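# Stand the carton upright with its arrows pointing up

## Task

Rotate the carton until the arrows printed on its sides aim straight up toward the ceiling. Leave it resting on the bench with no part of it sticking out past the bench edge. Then release it and move the grippers away. It only counts if the carton stays that way without the robot supporting it.

## Robot and tools

Robot: two arms, left_arm and right_arm, each ending in a two-finger gripper. Two head cameras, cam_head_left and cam_head_right, each 672x504, supply images after every call. Occasionally a held part gets a short tug, or a loose object gets nudged, by something other than the robot.

Frame: a single scene frame for everything. The origin is on the floor (z = 0) at the centre of the robot's foot. +z is up and +x is the direction the robot faces. left_arm is the robot's own left arm and sits on the +y side. Image left and right do not correspond to arm names. The floor is the only surface whose height is known. Reported hand positions can be wrong, more so at long reach. Motions tend to finish a centimetre or more from the command, usually below it.

Gripper axes: the fingers extend along the gripper's +z and close along its y. end_effector_position is the point between the finger pads, roughly 1 cm behind the tips.

Row format (used by execute_actions and move): one flat list covering both arms, 16 numbers. First left_arm: x, y, z (metres, scene frame), then qw, qx, qy, qz (orientation quaternion, w first, scene frame), then opening. Then the same 8 for right_arm. Position and quaternion are an absolute pose for end_effector_position and end_effector_quat_wxyz, not offsets. Opening runs from -1 (closed) to +1 (fully open, 0.094 m). An optional 12 extra numbers, each 0 to 1, scale joint stiffness: left_arm's six joints then right_arm's six, in Joint positions order; a scale stays in effect until changed. Always send both arms' values even if one arm should not move; for an idle arm, repeat the exact pose from the last result before it stopped, plus the opening it should keep. To hold an orientation steady, resend the same quaternion every row rather than copying the drifting reported one.

execute_actions(actions): a list of up to 15 actions. Each action is a table of up to 15 rows; each row lasts one control step (1/30 s), and if the table is short its final row repeats to fill 15 steps. An empty list just returns state and images. A target further than 0.6 m from a gripper's current position along any of its own axes gets the action rejected for both arms; if the first action fails this against the latest reported state, or any action is malformed, nothing runs at all.

Per-step clipping: each step, the commanded pose is limited to 70 mm and 16 degrees away from the measured pose, and damped inverse kinematics tracks it, favouring position over orientation. A distant target therefore needs several actions; after an action the arm only continues to its last clipped pose, so send the remainder next. Elbows stop just short of fully straight. Joint ranges (rad), base to gripper: waist -2.880 to 2.880, shoulder 0.000 to 3.142, elbow 0.000 to 3.019, wrist pitch -1.693 to 1.571, wrist yaw -1.571 to 1.571, wrist roll -2.094 to 2.094.

move(target, speed, blocking): target is one 16-number row (optional stiffness appended). Each gripper travels in a straight line toward its absolute pose; both paths finish together, lasting between 0.5 and 10 s (cut off at 10 s). Rotation takes the shorter direction. speed is the top path speed in m/s, 0.002 to 0.5, default 0.25; turning is capped at twice that in rad/s. Openings are sent when the move starts. Paths ignore obstacles and the other arm; grippers lag, wander, and may exceed speed, mainly with a nearly straight arm. Faster contact hits harder, and aiming further beyond a contact pushes harder. blocking=false returns after 0.5 s while motion continues; then use wait(0) to check, and call wait or stop before sending new rows or moves. The result adds a move: line (done, off_target, moving, held, fault), the limits involved (paced = pose clipped; held = some steps blocked, after which the arm may surge), and each gripper's distance to its target. If only one arm is named, the other finished fine.

wait(seconds): 0 to 10; the scene runs with each arm holding its last command, and a running move carries on. stop(): brakes the running move; it needs braking room, more when fast; fingers keep moving. zoom_image(camera, region): region [x0, y0, x1, y1] in pixels of that camera's last image, origin top-left, at most 504x504. finished_scene(scene): pass the current scene's number to end it permanently; the carton must already be in its final state. Its result reports success and the next task. Replying without any tool call ends everything.

Result lines: left_arm: … | right_arm: … give pose per gripper. Hand target lines show the pose each arm is being driven to. grip_measured is the measured finger opening on the command scale; the last Joint positions value is the opening in metres. Readings may be off by about 1 mm per gripper, consistently. Step readings list positions at some steps; HELD with an arm label means that arm's row was partly held back. pose unreachable means the clearance check altered or blocked that arm's command. FAULT means an arm stopped. MOTOR HOT appears from 85 °C; at 100 °C an OVER-TEMPERATURE FAULT drops that arm's load and hold until cooled, so avoid holding loads for long.

Gripping: command an opening below grip_measured to hold; about 0.03 below is firm, less is gentler. Pad force tops out near 50 to 62 N (lower on some grippers, lower on parts under 2 mm thick) and can spike on first contact.

Avoid: dropping or slamming the carton, hard hits or pushes, arms colliding or pressing on each other, and knocking anything out of the work area, which fails the task. Smooth, low-effort, quick motion is preferred.

Each tool is called after ">>>" by a JSON object that holds its "api" and its "payload".

## Session

>>> {"api": "execute_actions", "payload": {"actions": []}}

Scene clock: 0.00 s.
left_arm: end_effector_position=(+0.6164, +0.3187, +0.9367) grip_measured=-0.997 end_effector_quat_wxyz=(-0.068, +0.432, -0.882, -0.176) | right_arm: end_effector_position=(+0.4002, -0.1764, +0.9263) grip_measured=+1.000 end_effector_quat_wxyz=(-0.294, +0.171, +0.940, -0.020)
Joint positions: left_arm=[ 1.24   1.349  0.824  0.456 -0.696 -0.558  0.   ] | right_arm=[ 1.945  1.617  0.805 -0.008  0.404  0.318  0.094]
Joint velocities: left_arm=[-0.015 -0.005 -0.017  0.002 -0.007  0.007 -0.001] | right_arm=[-0.015 -0.015  0.007  0.002 -0.037  0.022  0.   ]
Hand target (left_arm): +0.612, +0.318, +0.937; +0.065, -0.430, +0.883, +0.177
Hand target (right_arm): +0.392, -0.176, +0.931; -0.301, +0.168, +0.938, -0.021
Joint stiffness scale: left_arm=[1. 1. 1. 1. 1. 1.] | right_arm=[1. 1. 1. 1. 1. 1.]

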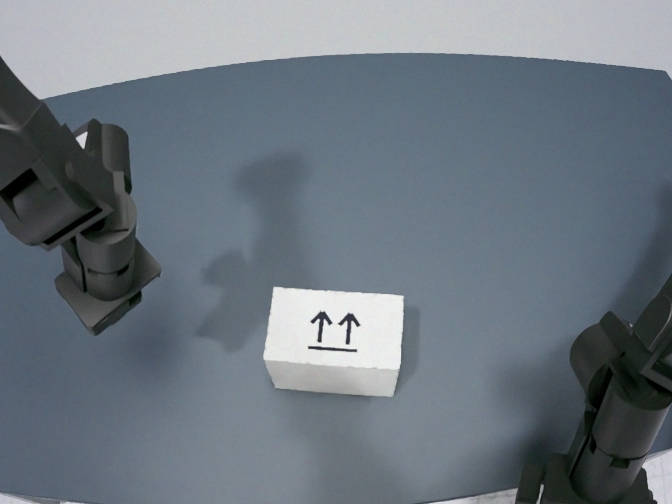

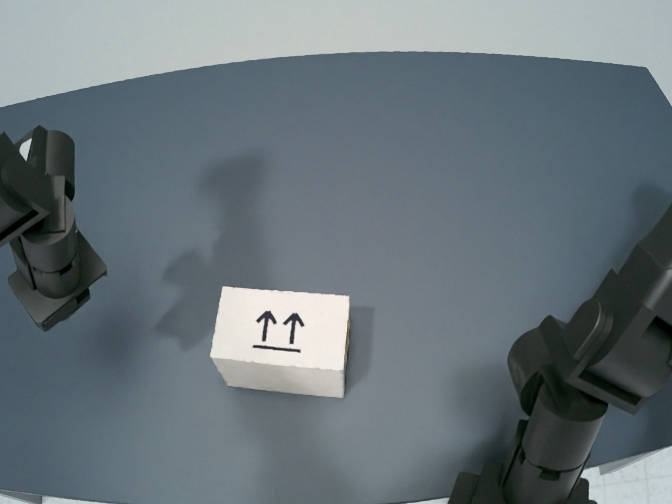

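>>> {"api": "move", "payload": {"target": [0.55,0.17,0.93,0,0,1,0,-1,0.55,-0.15,0.93,0,0,1,0,-1]}}

Scene clock: 5.80 s.
left_arm: end_effector_position=(+0.5695, +0.1879, +0.9268) grip_measured=-0.997 end_effector_quat_wxyz=(+0.018, -0.014, +1.000, +0.015) | right_arm: end_effector_position=(+0.5621, -0.1551, +0.9249) grip_measured=-0.979 end_effector_quat_wxyz=(-0.005, -0.010, -1.000, +0.006)
Joint positions: left_arm=[ 1.118  1.502  0.74   0.629 -0.466  0.271  0.   ] | right_arm=[ 2.082  1.555  0.764  0.62   0.513 -0.254  0.001]
Joint velocities: left_arm=[-0.005 -0.005 -0.002  0.002 -0.007  0.066  0.001] | right_arm=[-0.005 -0.005 -0.017 -0.007  0.051 -0.037 -0.001]
Hand target (left_arm): +0.551, +0.172, +0.929; +0.003, +0.002, +1.000, +0.000
Hand target (right_arm): +0.551, -0.151, +0.933; +0.001, -0.003, +1.000, +0.000
Off the commanded pose (left_arm): 0.027 m, 3 deg.
Off the commanded pose (right_arm): 0.014 m, 1 deg.
Joint stiffness scale: left_arm=[1. 1. 1. 1. 1. 1.] | right_arm=[1. 1. 1. 1. 1. 1.]
move: off_target (left_arm, right_arm)

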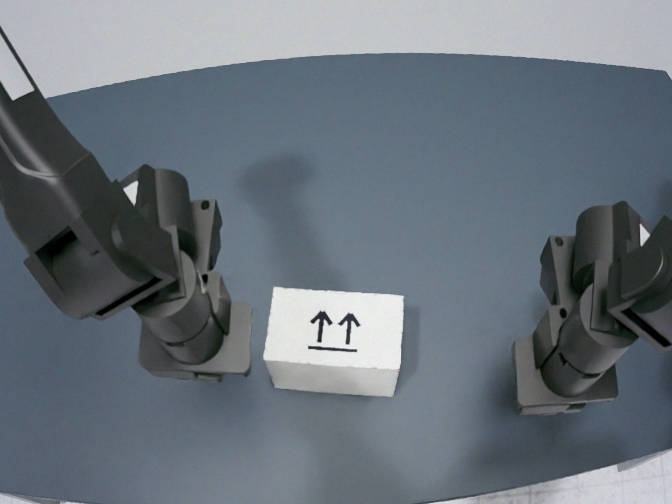

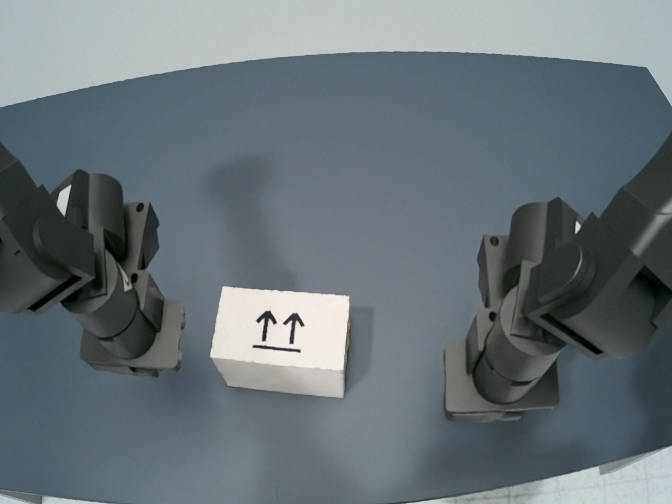

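>>> {"api": "move", "payload": {"target": [0.58,0.22,0.93,0.271,0.653,0.653,-0.271,-1,0.58,-0.1,0.93,0.271,0.653,-0.653,0.271,-1]}}

Scene clock: 13.17 s.
left_arm: end_effector_position=(+0.5713, +0.2044, +0.9274) grip_measured=-0.997 end_effector_quat_wxyz=(+0.275, +0.647, +0.653, -0.281) | right_arm: end_effector_position=(+0.5926, -0.1055, +0.9247) grip_measured=-0.979 end_effector_quat_wxyz=(+0.283, +0.628, -0.687, +0.230)
Joint positions: left_arm=[1.463 1.438 0.913 0.051 0.646 1.99  0.   ] | right_arm=[ 2.31   1.923  1.145  0.968  1.465 -2.082  0.001]
Joint velocities: left_arm=[ 0.005 -0.005 -0.017  0.002 -0.066  0.007 -0.002] | right_arm=[ 0.005  0.005 -0.007 -0.002 -0.066 -0.095 -0.001]
Hand target (left_arm): +0.580, +0.217, +0.930; +0.275, +0.652, +0.654, -0.269
Hand target (right_arm): +0.579, -0.100, +0.929; -0.284, -0.643, +0.676, -0.222
Off the commanded pose (left_arm): 0.018 m, 1 deg.
Off the commanded pose (right_arm): 0.015 m, 7 deg.
Joint stiffness scale: left_arm=[1. 1. 1. 1. 1. 1.] | right_arm=[1. 1. 1. 1. 1. 1.]
joint sent to its limit (right arm) — the command would take joint 6 (wrist roll) past its lower limit, so that joint was sent only as far as its limit.
move: off_target (left_arm, right_arm)

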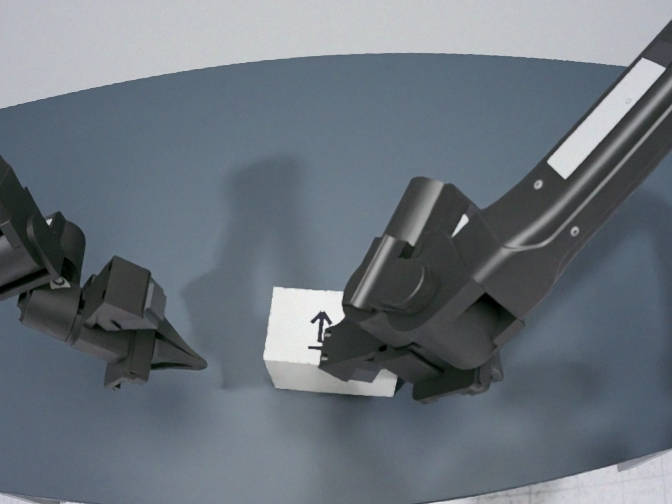

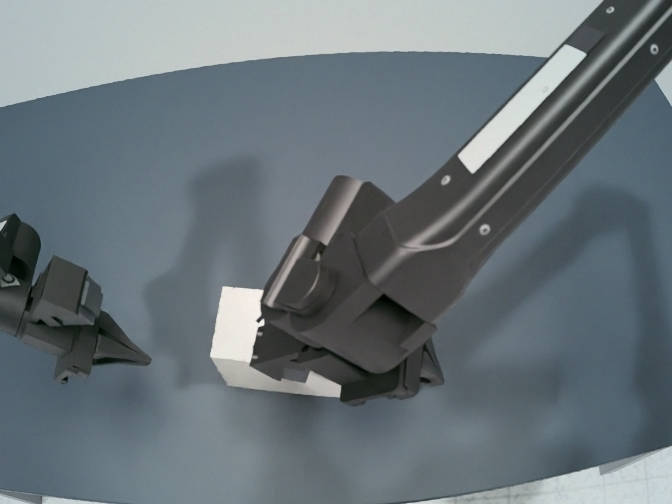

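>>> {"api": "move", "payload": {"target": [0.64,0.21,0.90,0.271,0.653,0.653,-0.271,-1,0.6,-0.2,0.97,0,0,1,0,-1]}}

>>> {"api": "move", "payload": {"target": [0.64,0.19,0.87,0.271,0.653,0.653,-0.271,-1,0.64,-0.09,0.87,0.271,0.653,-0.653,-0.271,-1]}}

Scene clock: 26.23 s.
left_arm: end_effector_position=(+0.6490, +0.2251, +0.9029) grip_measured=-0.997 end_effector_quat_wxyz=(+0.273, +0.659, +0.653, -0.254) | right_arm: end_effector_position=(+0.6080, -0.1963, +0.9700) grip_measured=-0.979 end_effector_quat_wxyz=(-0.004, +0.010, -1.000, -0.002)
Joint positions: left_arm=[ 1.447  1.438  1.104 -0.085  0.603  1.982  0.   ] | right_arm=[ 2.07   1.311  0.731  0.402  0.487 -0.292  0.001]
Joint velocities: left_arm=[ 0.015  0.005 -0.002 -0.007 -0.022 -0.022  0.   ] | right_arm=[-0.005  0.005  0.007 -0.007 -0.007 -0.051  0.001]
Hand target (left_arm): +0.640, +0.211, +0.899; +0.271, +0.653, +0.653, -0.271
Hand target (right_arm): +0.600, -0.200, +0.973; +0.002, -0.002, +1.000, -0.001
Off the commanded pose (left_arm): 0.018 m, 2 deg.
Off the commanded pose (right_arm): 0.009 m, 1 deg.
Joint stiffness scale: left_arm=[1. 1. 1. 1. 1. 1.] | right_arm=[1. 1. 1. 1. 1. 1.]
move: off_target (left_arm)

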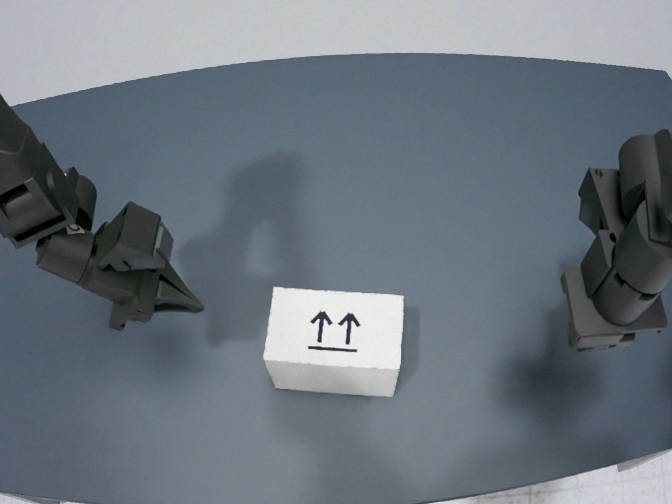

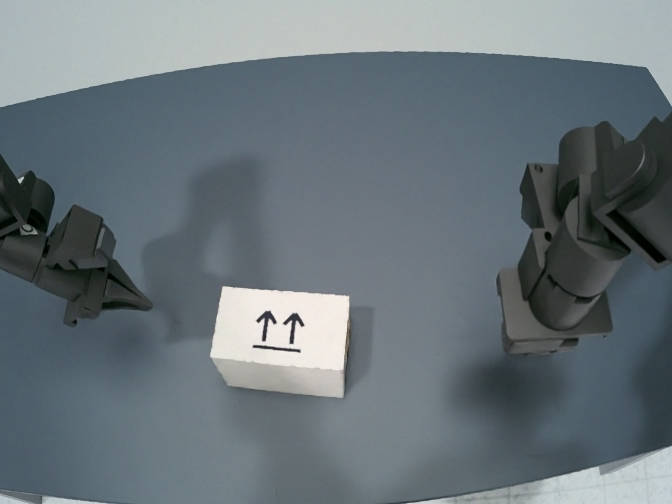

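Scene clock: 30.13 s.
left_arm: end_effector_position=(+0.6503, +0.2067, +0.8769) grip_measured=-0.997 end_effector_quat_wxyz=(+0.272, +0.658, +0.653, -0.258) | right_arm: end_effector_position=(+0.6423, -0.0968, +0.8691) grip_measured=-0.979 end_effector_quat_wxyz=(+0.271, +0.639, -0.668, -0.269)
Joint positions: left_arm=[ 1.418  1.516  1.166 -0.07   0.578  1.968  0.   ] | right_arm=[ 2.151  1.844  1.762 -1.046  0.547 -1.254  0.001]
Joint velocities: left_arm=[-0.015 -0.005  0.007 -0.007 -0.095 -0.066 -0.   ] | right_arm=[ 0.005 -0.015  0.012 -0.012 -0.051  0.051  0.   ]
Hand target (left_arm): +0.640, +0.191, +0.871; +0.271, +0.654, +0.653, -0.271
Hand target (right_arm): +0.640, -0.091, +0.871; +0.272, +0.648, -0.656, -0.276
Off the commanded pose (left_arm): 0.021 m, 2 deg.
Off the commanded pose (right_arm): 0.007 m, 2 deg.
Joint stiffness scale: left_arm=[1. 1. 1. 1. 1. 1.] | right_arm=[1. 1. 1. 1. 1. 1.]
move: off_target (left_arm)

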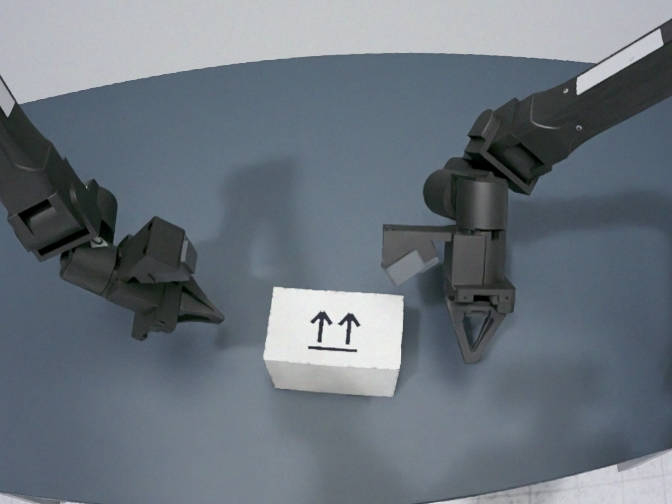

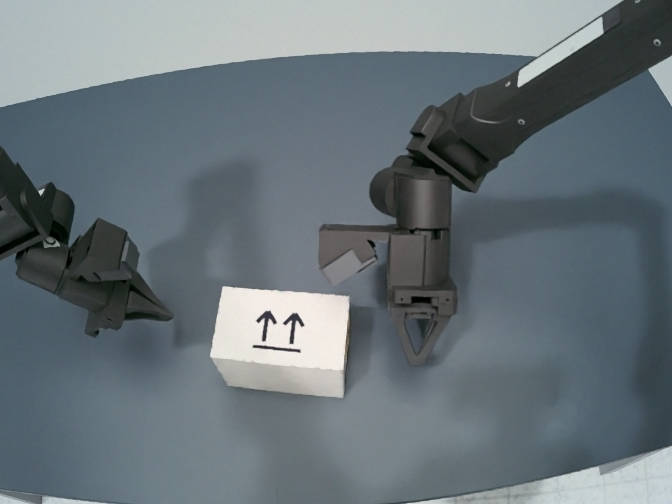

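>>> {"api": "move", "payload": {"target": [0.64,0.19,0.85,0.271,0.653,0.653,-0.271,-1,0.65,-0.11,0.86,-0.271,0.653,-0.653,-0.271,-1]}}

Scene clock: 34.47 s.
left_arm: end_effector_position=(+0.6516, +0.2040, +0.8573) grip_measured=-0.997 end_effector_quat_wxyz=(+0.272, +0.658, +0.653, -0.258) | right_arm: end_effector_position=(+0.6697, -0.1139, +0.8637) grip_measured=-0.979 end_effector_quat_wxyz=(-0.277, +0.656, -0.652, -0.262)
Joint positions: left_arm=[ 1.418  1.567  1.217 -0.07   0.578  1.968  0.   ] | right_arm=[ 1.895  1.615  1.23   0.    -0.435 -1.892  0.001]
Joint velocities: left_arm=[-0.005 -0.015 -0.012  0.012  0.022  0.037 -0.001] | right_arm=[-0.005 -0.015 -0.002 -0.002  0.066  0.007  0.001]
Hand target (left_arm): +0.640, +0.191, +0.851; +0.271, +0.653, +0.653, -0.271
Hand target (right_arm): +0.652, -0.111, +0.861; -0.273, +0.659, -0.647, -0.268
Off the commanded pose (left_arm): 0.020 m, 2 deg.
Off the commanded pose (right_arm): 0.020 m, 1 deg.
Joint stiffness scale: left_arm=[1. 1. 1. 1. 1. 1.] | right_arm=[1. 1. 1. 1. 1. 1.]
move: off_target (left_arm, right_arm)

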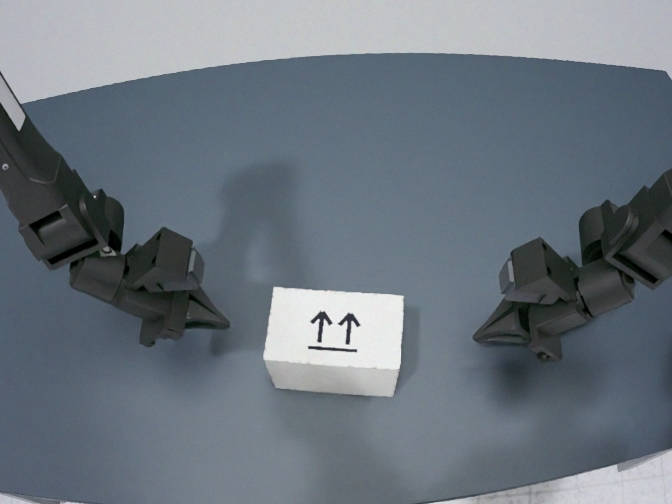

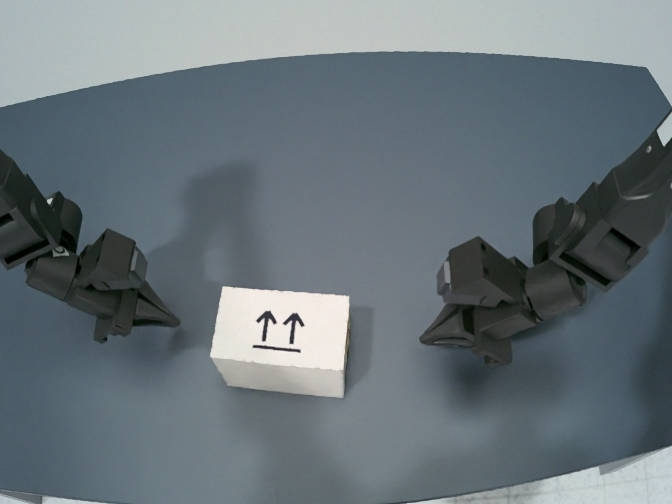

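>>> {"api": "zoom_image", "payload": {"camera": "cam_head_left", "region": [200,270,500,410]}}

>>> {"api": "zoom_image", "payload": {"camera": "cam_head_right", "region": [150,270,450,410]}}

Region (200, 270, 500, 410) of cam_head_left's 672x504 image, scaled by 1.680, with more detail than that image has; it fills the top 235 rows of this view, and the rest is white.

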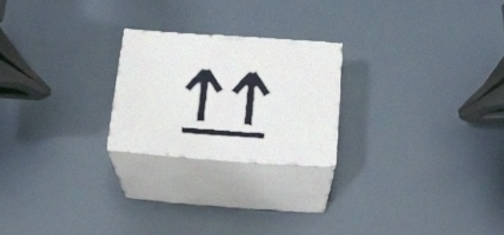

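Region (150, 270, 450, 410) of cam_head_right's 672x504 image, scaled by 1.680, with more detail than that image has; it fills the top 235 rows of this view, and the rest is white.

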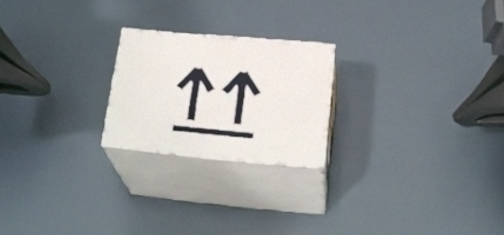

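>>> {"api": "move", "payload": {"target": [0.645,0.15,0.86,0.271,0.653,0.653,-0.271,-1,0.665,-0.03,0.865,-0.271,0.653,-0.653,-0.271,-1], "speed": 0.1}}

Scene clock: 45.73 s.
left_arm: end_effector_position=(+0.6656, +0.1681, +0.8644) grip_measured=-0.997 end_effector_quat_wxyz=(+0.277, +0.659, +0.652, -0.252) | right_arm: end_effector_position=(+0.6644, -0.0322, +0.8675) grip_measured=-0.979 end_effector_quat_wxyz=(-0.272, +0.656, -0.649, -0.274)
Joint positions: left_arm=[ 1.342  1.567  1.209 -0.028  0.512  1.934  0.   ] | right_arm=[ 2.029  1.697  1.257  0.047 -0.313 -1.842  0.001]
Joint velocities: left_arm=[-0.015 -0.005 -0.012 -0.002 -0.022 -0.125  0.001] | right_arm=[-0.024  0.015 -0.017  0.017  0.007  0.022  0.001]
Hand target (left_arm): +0.645, +0.151, +0.860; +0.271, +0.654, +0.652, -0.271
Hand target (right_arm): +0.666, -0.030, +0.864; -0.271, +0.652, -0.654, -0.272
Off the commanded pose (left_arm): 0.028 m, 2 deg.
Off the commanded pose (right_arm): 0.003 m, 1 deg.
Joint stiffness scale: left_arm=[1. 1. 1. 1. 1. 1.] | right_arm=[1. 1. 1. 1. 1. 1.]
move: off_target (left_arm)

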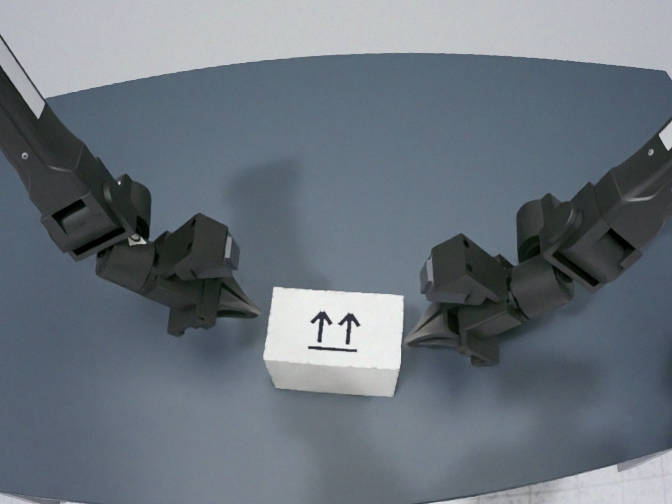

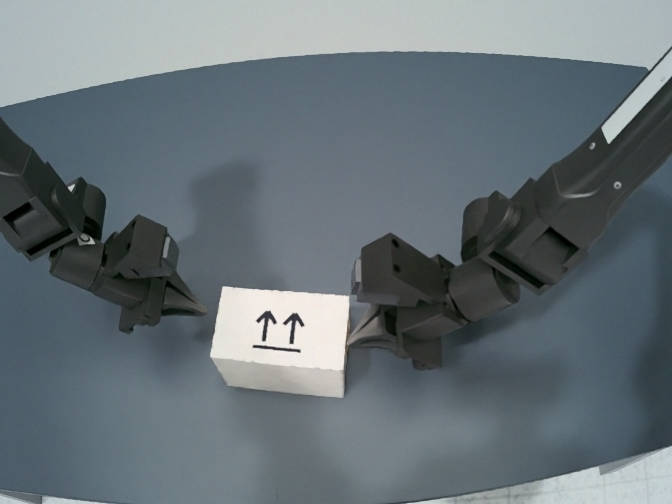

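>>> {"api": "move", "payload": {"target": [0.64,0.145,0.855,0.271,0.653,0.653,-0.271,-1,0.70,-0.035,0.86,-0.271,0.653,-0.653,-0.271,-1], "speed": 0.08}}

>>> {"api": "move", "payload": {"target": [0.64,0.115,0.855,0.271,0.653,0.653,-0.271,-1,0.70,-0.005,0.86,-0.271,0.653,-0.653,-0.271,-1], "speed": 0.04}}

Scene clock: 48.57 s.
left_arm: end_effector_position=(+0.6578, +0.1645, +0.8581) grip_measured=-0.997 end_effector_quat_wxyz=(+0.274, +0.658, +0.654, -0.253) | right_arm: end_effector_position=(+0.7005, -0.0396, +0.8597) grip_measured=-0.979 end_effector_quat_wxyz=(-0.274, +0.657, -0.651, -0.265)
Joint positions: left_arm=[ 1.342  1.587  1.209 -0.012  0.509  1.931  0.   ] | right_arm=[ 2.029  1.697  1.344 -0.023 -0.307 -1.841  0.001]
Joint velocities: left_arm=[-0.005 -0.005 -0.012 -0.012  0.022 -0.037  0.001] | right_arm=[-0.024 -0.005 -0.022  0.007 -0.037  0.007  0.   ]
Hand target (left_arm): +0.640, +0.146, +0.856; +0.271, +0.653, +0.653, -0.271
Hand target (right_arm): +0.700, -0.036, +0.861; -0.271, +0.653, -0.653, -0.271
Off the commanded pose (left_arm): 0.027 m, 2 deg.
Off the commanded pose (right_arm): 0.005 m, 1 deg.
Joint stiffness scale: left_arm=[1. 1. 1. 1. 1. 1.] | right_arm=[1. 1. 1. 1. 1. 1.]
move: off_target (left_arm)

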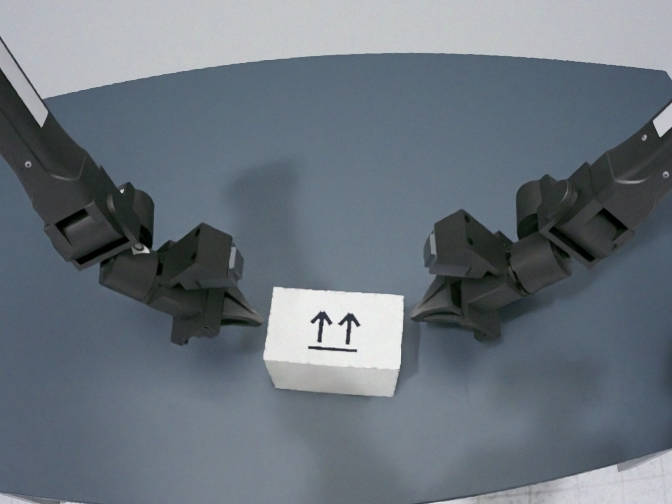

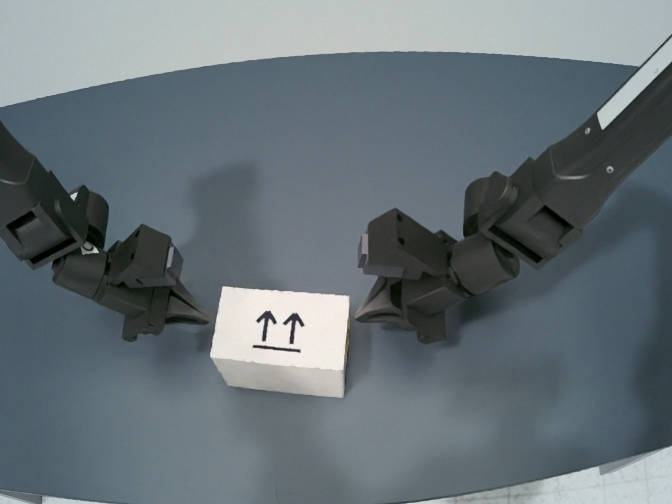

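Scene clock: 50.10 s.
left_arm: end_effector_position=(+0.6654, +0.1510, +0.8598) grip_measured=-0.997 end_effector_quat_wxyz=(+0.273, +0.660, +0.657, -0.242) | right_arm: end_effector_position=(+0.7029, -0.0249, +0.8613) grip_measured=-0.979 end_effector_quat_wxyz=(-0.266, +0.657, -0.654, -0.264)
Joint positions: left_arm=[1.309 1.588 1.204 0.023 0.464 1.91  0.   ] | right_arm=[ 2.057  1.709  1.356 -0.023 -0.266 -1.825  0.001]
Joint velocities: left_arm=[-0.005 -0.015 -0.012 -0.002 -0.007  0.081 -0.   ] | right_arm=[-0.005 -0.005 -0.007  0.017 -0.125 -0.051  0.   ]
Hand target (left_arm): +0.640, +0.117, +0.857; +0.271, +0.654, +0.652, -0.271
Hand target (right_arm): +0.700, -0.005, +0.860; -0.271, +0.653, -0.653, -0.271
Off the commanded pose (left_arm): 0.044 m, 3 deg.
Off the commanded pose (right_arm): 0.020 m, 1 deg.
Joint stiffness scale: left_arm=[1. 1. 1. 1. 1. 1.] | right_arm=[1. 1. 1. 1. 1. 1.]
move: off_target (left_arm, right_arm)

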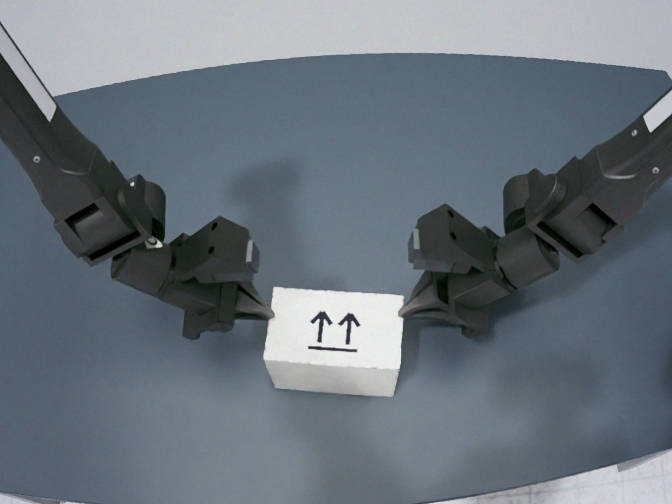

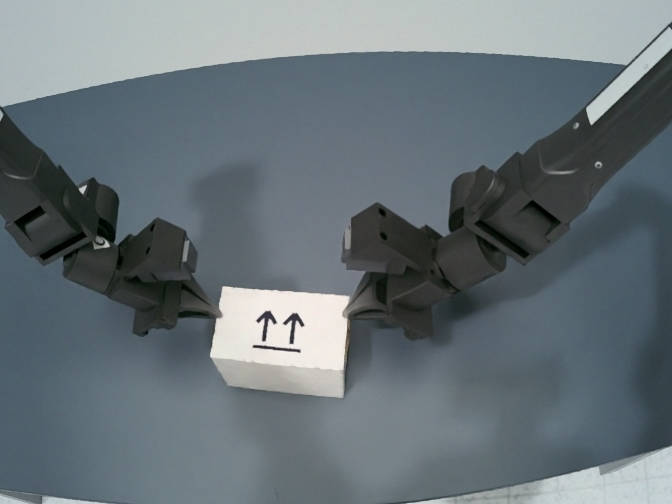

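>>> {"api": "move", "payload": {"target": [0.65,0.16,0.85,0.271,0.653,0.653,-0.271,-1,0.71,-0.045,0.85,-0.271,0.653,-0.653,-0.271,-1], "speed": 0.1}}

>>> {"api": "move", "payload": {"target": [0.655,0.15,0.82,0.271,0.653,0.653,-0.271,-1,0.71,-0.04,0.825,-0.271,0.653,-0.653,-0.271,-1], "speed": 0.1}}

>>> {"api": "move", "payload": {"target": [0.65,0.11,0.82,0.271,0.653,0.653,-0.271,-1,0.71,0,0.825,-0.271,0.653,-0.653,-0.271,-1], "speed": 0.04}}

Scene clock: 55.10 s.
left_arm: end_effector_position=(+0.6677, +0.1562, +0.8615) grip_measured=-0.997 end_effector_quat_wxyz=(+0.283, +0.653, +0.652, -0.262) | right_arm: end_effector_position=(+0.7119, -0.0417, +0.8540) grip_measured=-0.979 end_effector_quat_wxyz=(-0.274, +0.649, -0.656, -0.270)
Joint positions: left_arm=[ 1.328  1.588  1.23  -0.038  0.521  1.924  0.   ] | right_arm=[ 2.024  1.708  1.388 -0.059 -0.318 -1.825  0.001]
Joint velocities: left_arm=[ 0.005 -0.015  0.007 -0.007 -0.007 -0.007  0.001] | right_arm=[-0.005  0.005 -0.017  0.017  0.007 -0.081  0.001]
Hand target (left_arm): +0.650, +0.160, +0.851; +0.271, +0.653, +0.653, -0.271
Hand target (right_arm): +0.710, -0.046, +0.851; -0.271, +0.653, -0.653, -0.271
Off the commanded pose (left_arm): 0.021 m, 2 deg.
Off the commanded pose (right_arm): 0.006 m, 1 deg.
Joint stiffness scale: left_arm=[1. 1. 1. 1. 1. 1.] | right_arm=[1. 1. 1. 1. 1. 1.]
move: off_target (left_arm)

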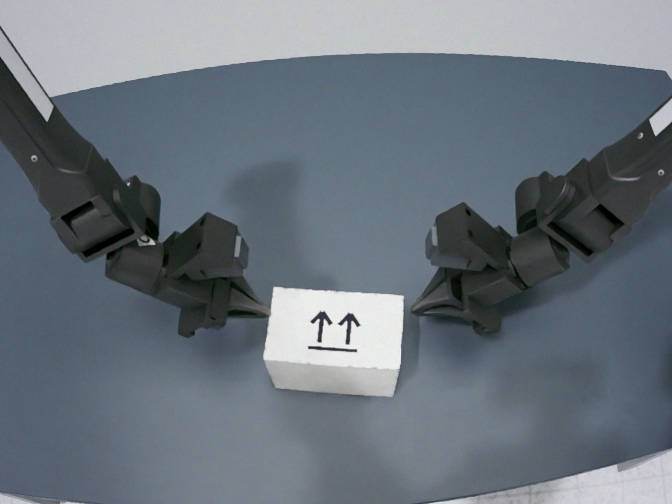

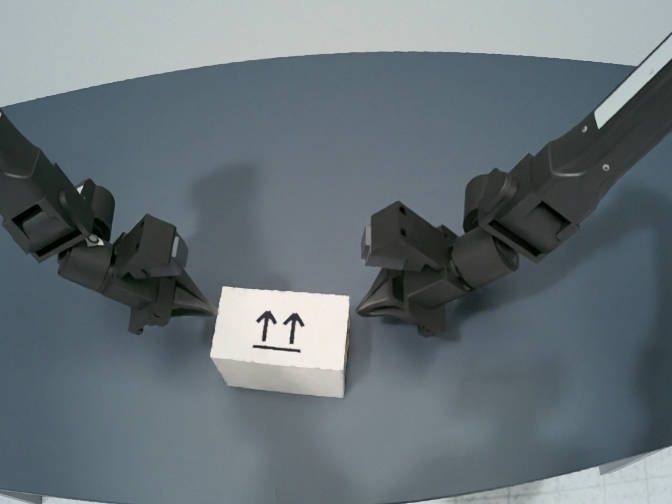

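Scene clock: 56.00 s.
left_arm: end_effector_position=(+0.6814, +0.1561, +0.8326) grip_measured=-0.997 end_effector_quat_wxyz=(+0.286, +0.655, +0.652, -0.252) | right_arm: end_effector_position=(+0.7168, -0.0370, +0.8320) grip_measured=-0.979 end_effector_quat_wxyz=(-0.276, +0.649, -0.656, -0.269)
Joint positions: left_arm=[ 1.331  1.655  1.325 -0.045  0.519  1.924  0.   ] | right_arm=[ 2.016  1.765  1.46  -0.07  -0.329 -1.828  0.001]
Joint velocities: left_arm=[-0.015 -0.005 -0.002 -0.007 -0.022 -0.066  0.001] | right_arm=[-0.024  0.015  0.007  0.002 -0.095 -0.022  0.   ]
Hand target (left_arm): +0.655, +0.151, +0.821; +0.271, +0.653, +0.653, -0.271
Hand target (right_arm): +0.710, -0.040, +0.825; -0.271, +0.653, -0.653, -0.271
Off the commanded pose (left_arm): 0.030 m, 3 deg.
Off the commanded pose (right_arm): 0.010 m, 1 deg.
Joint stiffness scale: left_arm=[1. 1. 1. 1. 1. 1.] | right_arm=[1. 1. 1. 1. 1. 1.]
move: off_target (left_arm)

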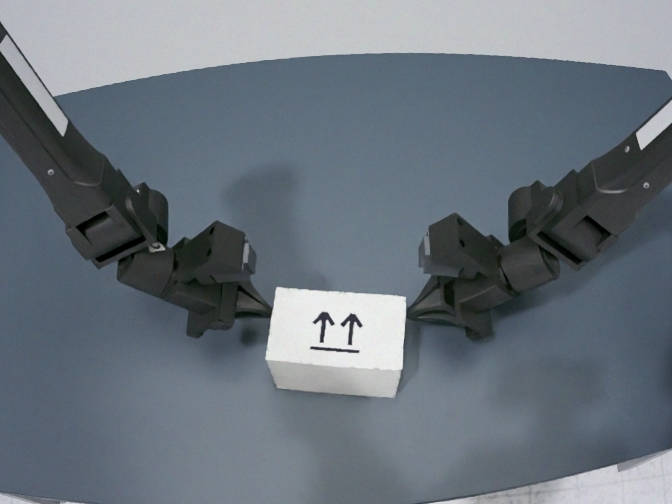

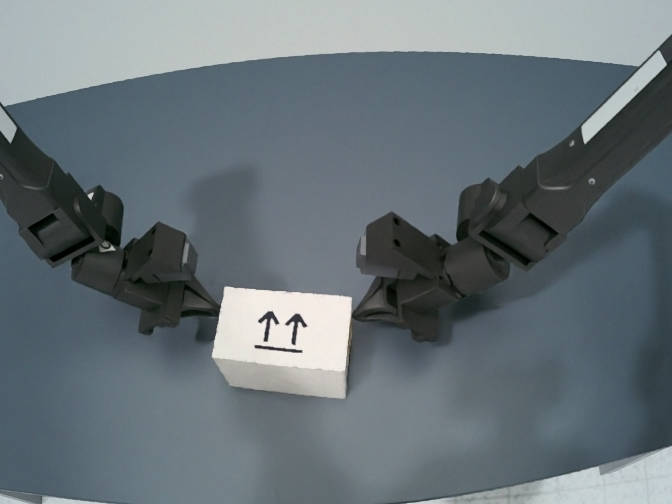

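Scene clock: 57.67 s.
left_arm: end_effector_position=(+0.6809, +0.1556, +0.8229) grip_measured=-0.997 end_effector_quat_wxyz=(+0.270, +0.663, +0.659, -0.232) | right_arm: end_effector_position=(+0.7185, -0.0350, +0.8200) grip_measured=-0.979 end_effector_quat_wxyz=(-0.259, +0.658, -0.660, -0.253)
Joint positions: left_arm=[ 1.321  1.669  1.325 -0.003  0.461  1.912  0.   ] | right_arm=[ 2.024  1.788  1.488 -0.064 -0.273 -1.828  0.001]
Joint velocities: left_arm=[-0.015 -0.034  0.002 -0.007  0.051  0.022  0.   ] | right_arm=[-0.005 -0.015 -0.012 -0.002 -0.022  0.051  0.001]
Hand target (left_arm): +0.650, +0.112, +0.823; +0.271, +0.654, +0.652, -0.271
Hand target (right_arm): +0.710, -0.001, +0.826; -0.271, +0.653, -0.653, -0.271
Off the commanded pose (left_arm): 0.055 m, 5 deg.
Off the commanded pose (right_arm): 0.036 m, 3 deg.
Joint stiffness scale: left_arm=[1. 1. 1. 1. 1. 1.] | right_arm=[1. 1. 1. 1. 1. 1.]
move: off_target (left_arm, right_arm)

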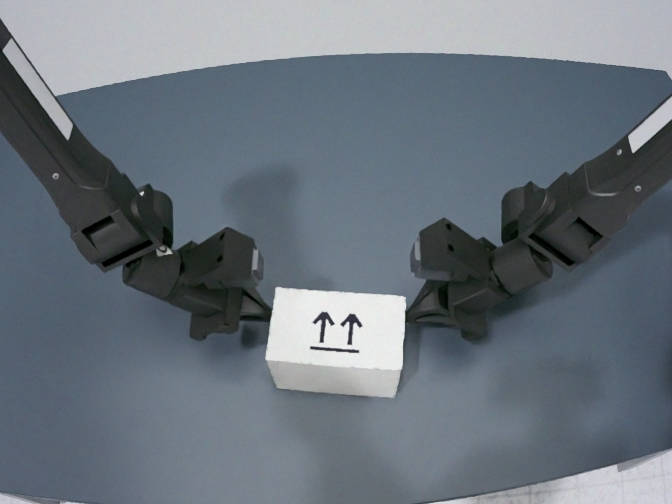

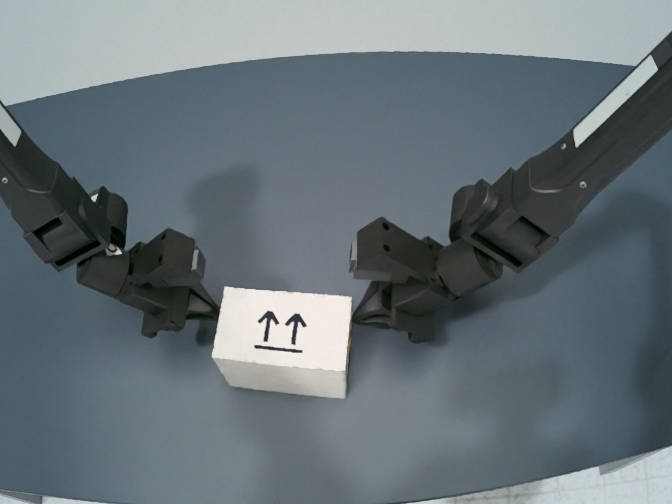

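>>> {"api": "execute_actions", "payload": {"actions": [[[0.648,0.11,0.832,0.271,0.653,0.653,-0.271,-1,0.705,0,0.837,-0.271,0.653,-0.653,-0.271,-1]],[[0.643,0.11,0.844,0.271,0.653,0.653,-0.271,-1,0.698,0,0.849,-0.271,0.653,-0.653,-0.271,-1]],[[0.635,0.11,0.856,0.271,0.653,0.653,-0.271,-1,0.69,0,0.861,-0.271,0.653,-0.653,-0.271,-1]],[[0.625,0.11,0.866,0.271,0.653,0.653,-0.271,-1,0.68,0,0.871,-0.271,0.653,-0.653,-0.271,-1]]]}}

Scene clock: 62.57 s.
left_arm: end_effector_position=(+0.6098, +0.1415, +0.8470) grip_measured=-0.997 end_effector_quat_wxyz=(+0.243, +0.658, +0.663, -0.262) | right_arm: end_effector_position=(+0.7003, -0.0358, +0.8521) grip_measured=-0.979 end_effector_quat_wxyz=(-0.262, +0.660, -0.663, -0.237)
Joint positions: left_arm=[1.32  1.646 1.152 0.07  0.44  1.904 0.   ] | right_arm=[ 2.044  1.713  1.333  0.048 -0.242 -1.822  0.001]
Joint velocities: left_arm=[ 0.005 -0.005  0.007 -0.007 -0.007 -0.022  0.   ] | right_arm=[ 0.005 -0.005 -0.007 -0.002  0.037  0.037 -0.001]
Hand target (left_arm): +0.624, +0.111, +0.866; +0.271, +0.653, +0.653, -0.271
Hand target (right_arm): +0.680, -0.000, +0.870; -0.271, +0.653, -0.653, -0.271
Off the commanded pose (left_arm): 0.040 m, 4 deg.
Off the commanded pose (right_arm): 0.045 m, 4 deg.
Joint stiffness scale: left_arm=[1. 1. 1. 1. 1. 1.] | right_arm=[1. 1. 1. 1. 1. 1.]
Step readings (end_effector_position; steps 1 to 15: 1st action; 16 to 30: 2nd action; 31 to 45: 3rd action; 46 to 60: 4th action):
0: left_arm (+0.6809, +0.1556, +0.8229) | right_arm (+0.7185, -0.0350, +0.8200)
1: left_arm (+0.6803, +0.1555, +0.8229) | right_arm (+0.7182, -0.0349, +0.8199)
2: left_arm (+0.6788, +0.1553, +0.8228) | right_arm (+0.7182, -0.0346, +0.8200)
4: left_arm (+0.6760, +0.1546, +0.8231) | right_arm (+0.7177, -0.0345, +0.8200)
8: left_arm (+0.6706, +0.1539, +0.8235) | right_arm (+0.7181, -0.0349, +0.8201)
15: left_arm (+0.6673, +0.1534, +0.8238) | right_arm (+0.7182, -0.0349, +0.8201)
16: left_arm (+0.6660, +0.1531, +0.8240) | right_arm (+0.7177, -0.0350, +0.8207)
17: left_arm (+0.6644, +0.1528, +0.8248) | right_arm (+0.7161, -0.0355, +0.8223)
19: left_arm (+0.6583, +0.1513, +0.8265) | right_arm (+0.7116, -0.0364, +0.8261)
23: left_arm (+0.6490, +0.1489, +0.8286) | right_arm (+0.7091, -0.0373, +0.8281)
30: left_arm (+0.6467, +0.1485, +0.8290) | right_arm (+0.7100, -0.0374, +0.8283)
31: left_arm (+0.6454, +0.1481, +0.8293) | right_arm (+0.7097, -0.0374, +0.8291)
32: left_arm (+0.6441, +0.1480, +0.8305) | right_arm (+0.7079, -0.0375, +0.8311)
34: left_arm (+0.6387, +0.1473, +0.8343) | right_arm (+0.7038, -0.0379, +0.8359)
38: left_arm (+0.6321, +0.1460, +0.8375) | right_arm (+0.7014, -0.0383, +0.8391)
45: left_arm (+0.6305, +0.1456, +0.8378) | right_arm (+0.7033, -0.0378, +0.8398)
46: left_arm (+0.6297, +0.1455, +0.8383) | right_arm (+0.7029, -0.0378, +0.8404)
47: left_arm (+0.6284, +0.1453, +0.8394) | right_arm (+0.7019, -0.0380, +0.8422)
49: left_arm (+0.6218, +0.1441, +0.8430) | right_arm (+0.6983, -0.0377, +0.8466)
53: left_arm (+0.6114, +0.1418, +0.8466) | right_arm (+0.6968, -0.0375, +0.8500)
60: end_effector_position above

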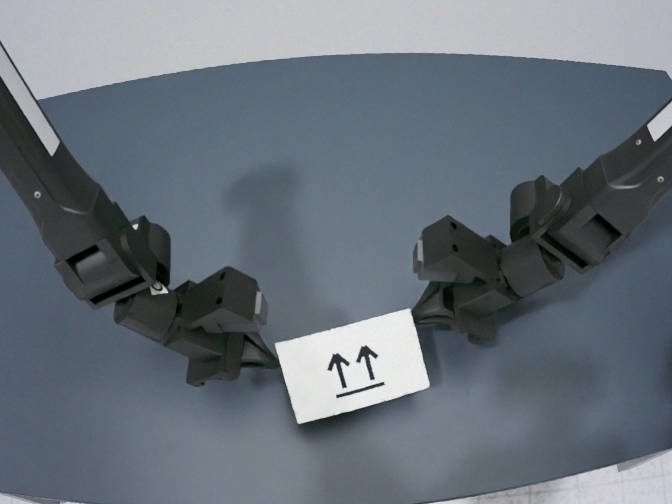

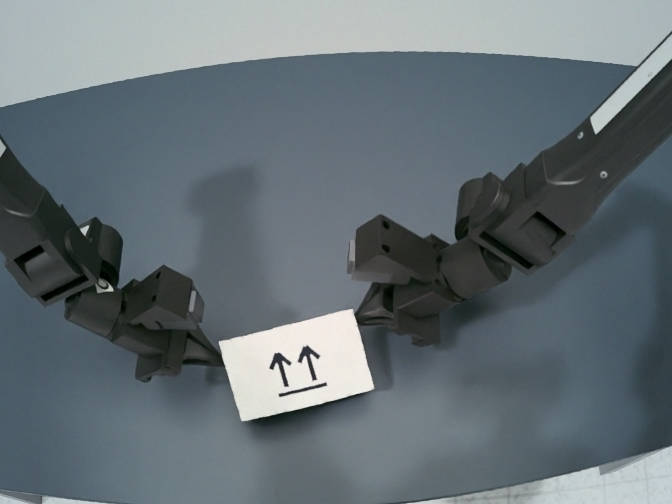

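>>> {"api": "execute_actions", "payload": {"actions": [[[0.635,0.11,0.87,0.271,0.653,0.653,-0.271,-1,0.665,0,0.873,-0.271,0.653,-0.653,-0.271,-1]],[[0.64,0.113,0.876,0.271,0.653,0.653,-0.271,-1,0.65,-0.003,0.877,-0.271,0.653,-0.653,-0.271,-1]],[[0.64,0.115,0.882,0.271,0.653,0.653,-0.271,-1,0.645,-0.005,0.882,-0.271,0.653,-0.653,-0.271,-1]]]}}

Scene clock: 66.30 s.
left_arm: end_effector_position=(+0.6345, +0.1537, +0.8580) grip_measured=-0.997 end_effector_quat_wxyz=(+0.244, +0.661, +0.665, -0.246) | right_arm: end_effector_position=(+0.6672, -0.0337, +0.8667) grip_measured=-0.979 end_effector_quat_wxyz=(-0.264, +0.659, -0.662, -0.239)
Joint positions: left_arm=[1.318 1.593 1.151 0.051 0.424 1.9   0.   ] | right_arm=[ 2.042  1.693  1.225  0.133 -0.249 -1.822  0.001]
Joint velocities: left_arm=[-0.005 -0.005  0.002 -0.007  0.007 -0.095  0.   ] | right_arm=[-0.005 -0.005 -0.002  0.002  0.022  0.095 -0.001]
Hand target (left_arm): +0.639, +0.117, +0.881; +0.271, +0.654, +0.653, -0.271
Hand target (right_arm): +0.645, -0.005, +0.881; -0.271, +0.653, -0.654, -0.271
Off the commanded pose (left_arm): 0.046 m, 5 deg.
Off the commanded pose (right_arm): 0.039 m, 4 deg.
Joint stiffness scale: left_arm=[1. 1. 1. 1. 1. 1.] | right_arm=[1. 1. 1. 1. 1. 1.]
Step readings (end_effector_position; steps 1 to 15: 1st action; 16 to 30: 2nd action; 31 to 45: 3rd action):
0: left_arm (+0.6098, +0.1415, +0.8470) | right_arm (+0.7003, -0.0358, +0.8521)
1: left_arm (+0.6095, +0.1416, +0.8469) | right_arm (+0.6999, -0.0356, +0.8523)
2: left_arm (+0.6096, +0.1415, +0.8471) | right_arm (+0.6997, -0.0358, +0.8530)
4: left_arm (+0.6090, +0.1417, +0.8471) | right_arm (+0.6971, -0.0358, +0.8544)
8: left_arm (+0.6093, +0.1422, +0.8471) | right_arm (+0.6961, -0.0361, +0.8554)
15: left_arm (+0.6093, +0.1422, +0.8471) | right_arm (+0.6962, -0.0361, +0.8554)
16: left_arm (+0.6094, +0.1424, +0.8475) | right_arm (+0.6957, -0.0358, +0.8560)
17: left_arm (+0.6093, +0.1425, +0.8481) | right_arm (+0.6948, -0.0359, +0.8572)
19: left_arm (+0.6103, +0.1435, +0.8489) | right_arm (+0.6899, -0.0359, +0.8601)
23: left_arm (+0.6167, +0.1469, +0.8508) | right_arm (+0.6839, -0.0355, +0.8620)
30: left_arm (+0.6236, +0.1498, +0.8534) | right_arm (+0.6818, -0.0354, +0.8623)
31: left_arm (+0.6238, +0.1499, +0.8535) | right_arm (+0.6809, -0.0353, +0.8626)
32: left_arm (+0.6240, +0.1500, +0.8537) | right_arm (+0.6797, -0.0353, +0.8633)
34: left_arm (+0.6255, +0.1506, +0.8543) | right_arm (+0.6751, -0.0349, +0.8649)
38: left_arm (+0.6306, +0.1528, +0.8562) | right_arm (+0.6688, -0.0341, +0.8662)
45: end_effector_position above

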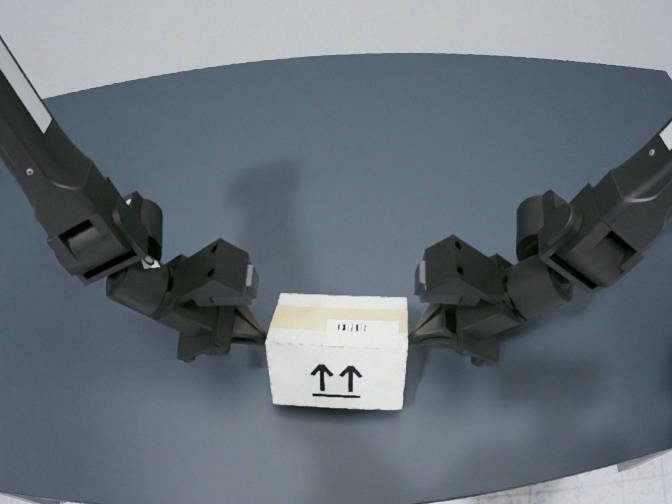

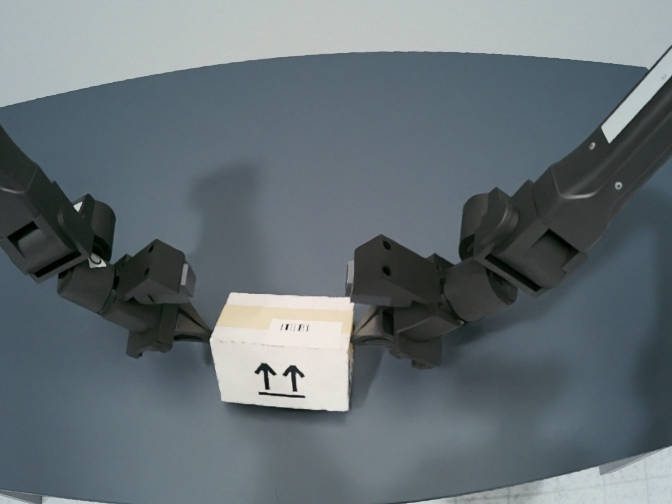

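>>> {"api": "execute_actions", "payload": {"actions": [[[0.63,0.115,0.875,0.271,0.653,0.653,-0.271,-1,0.635,-0.005,0.872,-0.271,0.653,-0.653,-0.271,-1]],[[0.622,0.115,0.865,0.271,0.653,0.653,-0.271,-1,0.625,-0.005,0.86,-0.271,0.653,-0.653,-0.271,-1]],[[0.614,0.115,0.853,0.271,0.653,0.653,-0.271,-1,0.615,-0.005,0.848,-0.271,0.653,-0.653,-0.271,-1]],[[0.606,0.115,0.841,0.271,0.653,0.653,-0.271,-1,0.605,-0.005,0.836,-0.271,0.653,-0.653,-0.271,-1]]]}}

Scene clock: 71.53 s.
left_arm: end_effector_position=(+0.6443, +0.1466, +0.8456) grip_measured=-0.997 end_effector_quat_wxyz=(+0.275, +0.660, +0.661, -0.230) | right_arm: end_effector_position=(+0.5951, -0.0213, +0.8300) grip_measured=-0.979 end_effector_quat_wxyz=(-0.249, +0.652, -0.663, -0.272)
Joint positions: left_arm=[1.318 1.636 1.181 0.119 0.466 1.904 0.   ] | right_arm=[ 1.998  1.828  1.227  0.196 -0.3   -1.822  0.001]
Joint velocities: left_arm=[-0.005 -0.005 -0.002  0.007  0.037  0.022 -0.001] | right_arm=[-0.044 -0.005  0.002 -0.012 -0.066  0.007 -0.001]
Hand target (left_arm): +0.606, +0.117, +0.844; +0.271, +0.653, +0.653, -0.271
Hand target (right_arm): +0.605, -0.005, +0.836; -0.271, +0.653, -0.653, -0.271
Off the commanded pose (left_arm): 0.050 m, 5 deg.
Off the commanded pose (right_arm): 0.020 m, 3 deg.
Joint stiffness scale: left_arm=[1. 1. 1. 1. 1. 1.] | right_arm=[1. 1. 1. 1. 1. 1.]
Step readings (end_effector_position; steps 1 to 15: 1st action; 16 to 30: 2nd action; 31 to 45: 3rd action; 46 to 60: 4th action):
0: left_arm (+0.6345, +0.1537, +0.8580) | right_arm (+0.6672, -0.0337, +0.8667)
1: left_arm (+0.6349, +0.1535, +0.8581) | right_arm (+0.6676, -0.0337, +0.8666)
2: left_arm (+0.6357, +0.1534, +0.8583) | right_arm (+0.6682, -0.0339, +0.8661)
4: left_arm (+0.6366, +0.1531, +0.8585) | right_arm (+0.6679, -0.0347, +0.8647)
8: left_arm (+0.6370, +0.1531, +0.8585) | right_arm (+0.6637, -0.0344, +0.8623)
15: left_arm (+0.6369, +0.1531, +0.8585) | right_arm (+0.6622, -0.0344, +0.8617)
16: left_arm (+0.6377, +0.1531, +0.8585) | right_arm (+0.6620, -0.0342, +0.8613)
17: left_arm (+0.6388, +0.1530, +0.8586) | right_arm (+0.6625, -0.0344, +0.8609)
19: left_arm (+0.6401, +0.1531, +0.8585) | right_arm (+0.6601, -0.0341, +0.8590)
23: left_arm (+0.6421, +0.1537, +0.8581) | right_arm (+0.6503, -0.0324, +0.8544)
30: left_arm (+0.6427, +0.1539, +0.8580) | right_arm (+0.6356, -0.0294, +0.8489)
31: left_arm (+0.6436, +0.1535, +0.8580) | right_arm (+0.6339, -0.0290, +0.8480)
32: left_arm (+0.6450, +0.1533, +0.8577) | right_arm (+0.6327, -0.0287, +0.8472)
34: left_arm (+0.6474, +0.1529, +0.8568) | right_arm (+0.6273, -0.0276, +0.8445)
38: left_arm (+0.6465, +0.1518, +0.8550) | right_arm (+0.6148, -0.0241, +0.8400)
45: left_arm (+0.6455, +0.1512, +0.8545) | right_arm (+0.6093, -0.0228, +0.8381)
46: left_arm (+0.6462, +0.1507, +0.8542) | right_arm (+0.6088, -0.0224, +0.8378)
47: left_arm (+0.6481, +0.1504, +0.8529) | right_arm (+0.6088, -0.0223, +0.8373)
49: left_arm (+0.6492, +0.1494, +0.8496) | right_arm (+0.6058, -0.0219, +0.8346)
53: left_arm (+0.6446, +0.1467, +0.8459) | right_arm (+0.5967, -0.0214, +0.8306)
60: end_effector_position above

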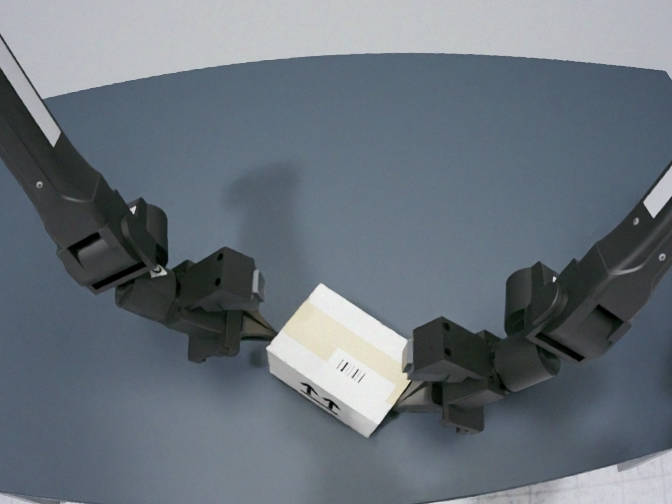

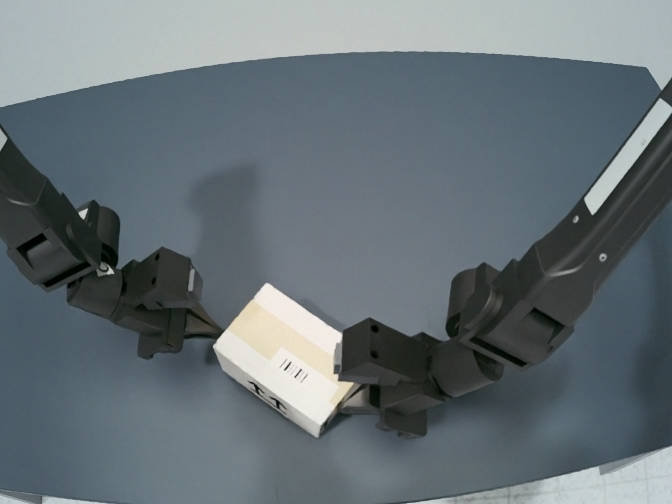

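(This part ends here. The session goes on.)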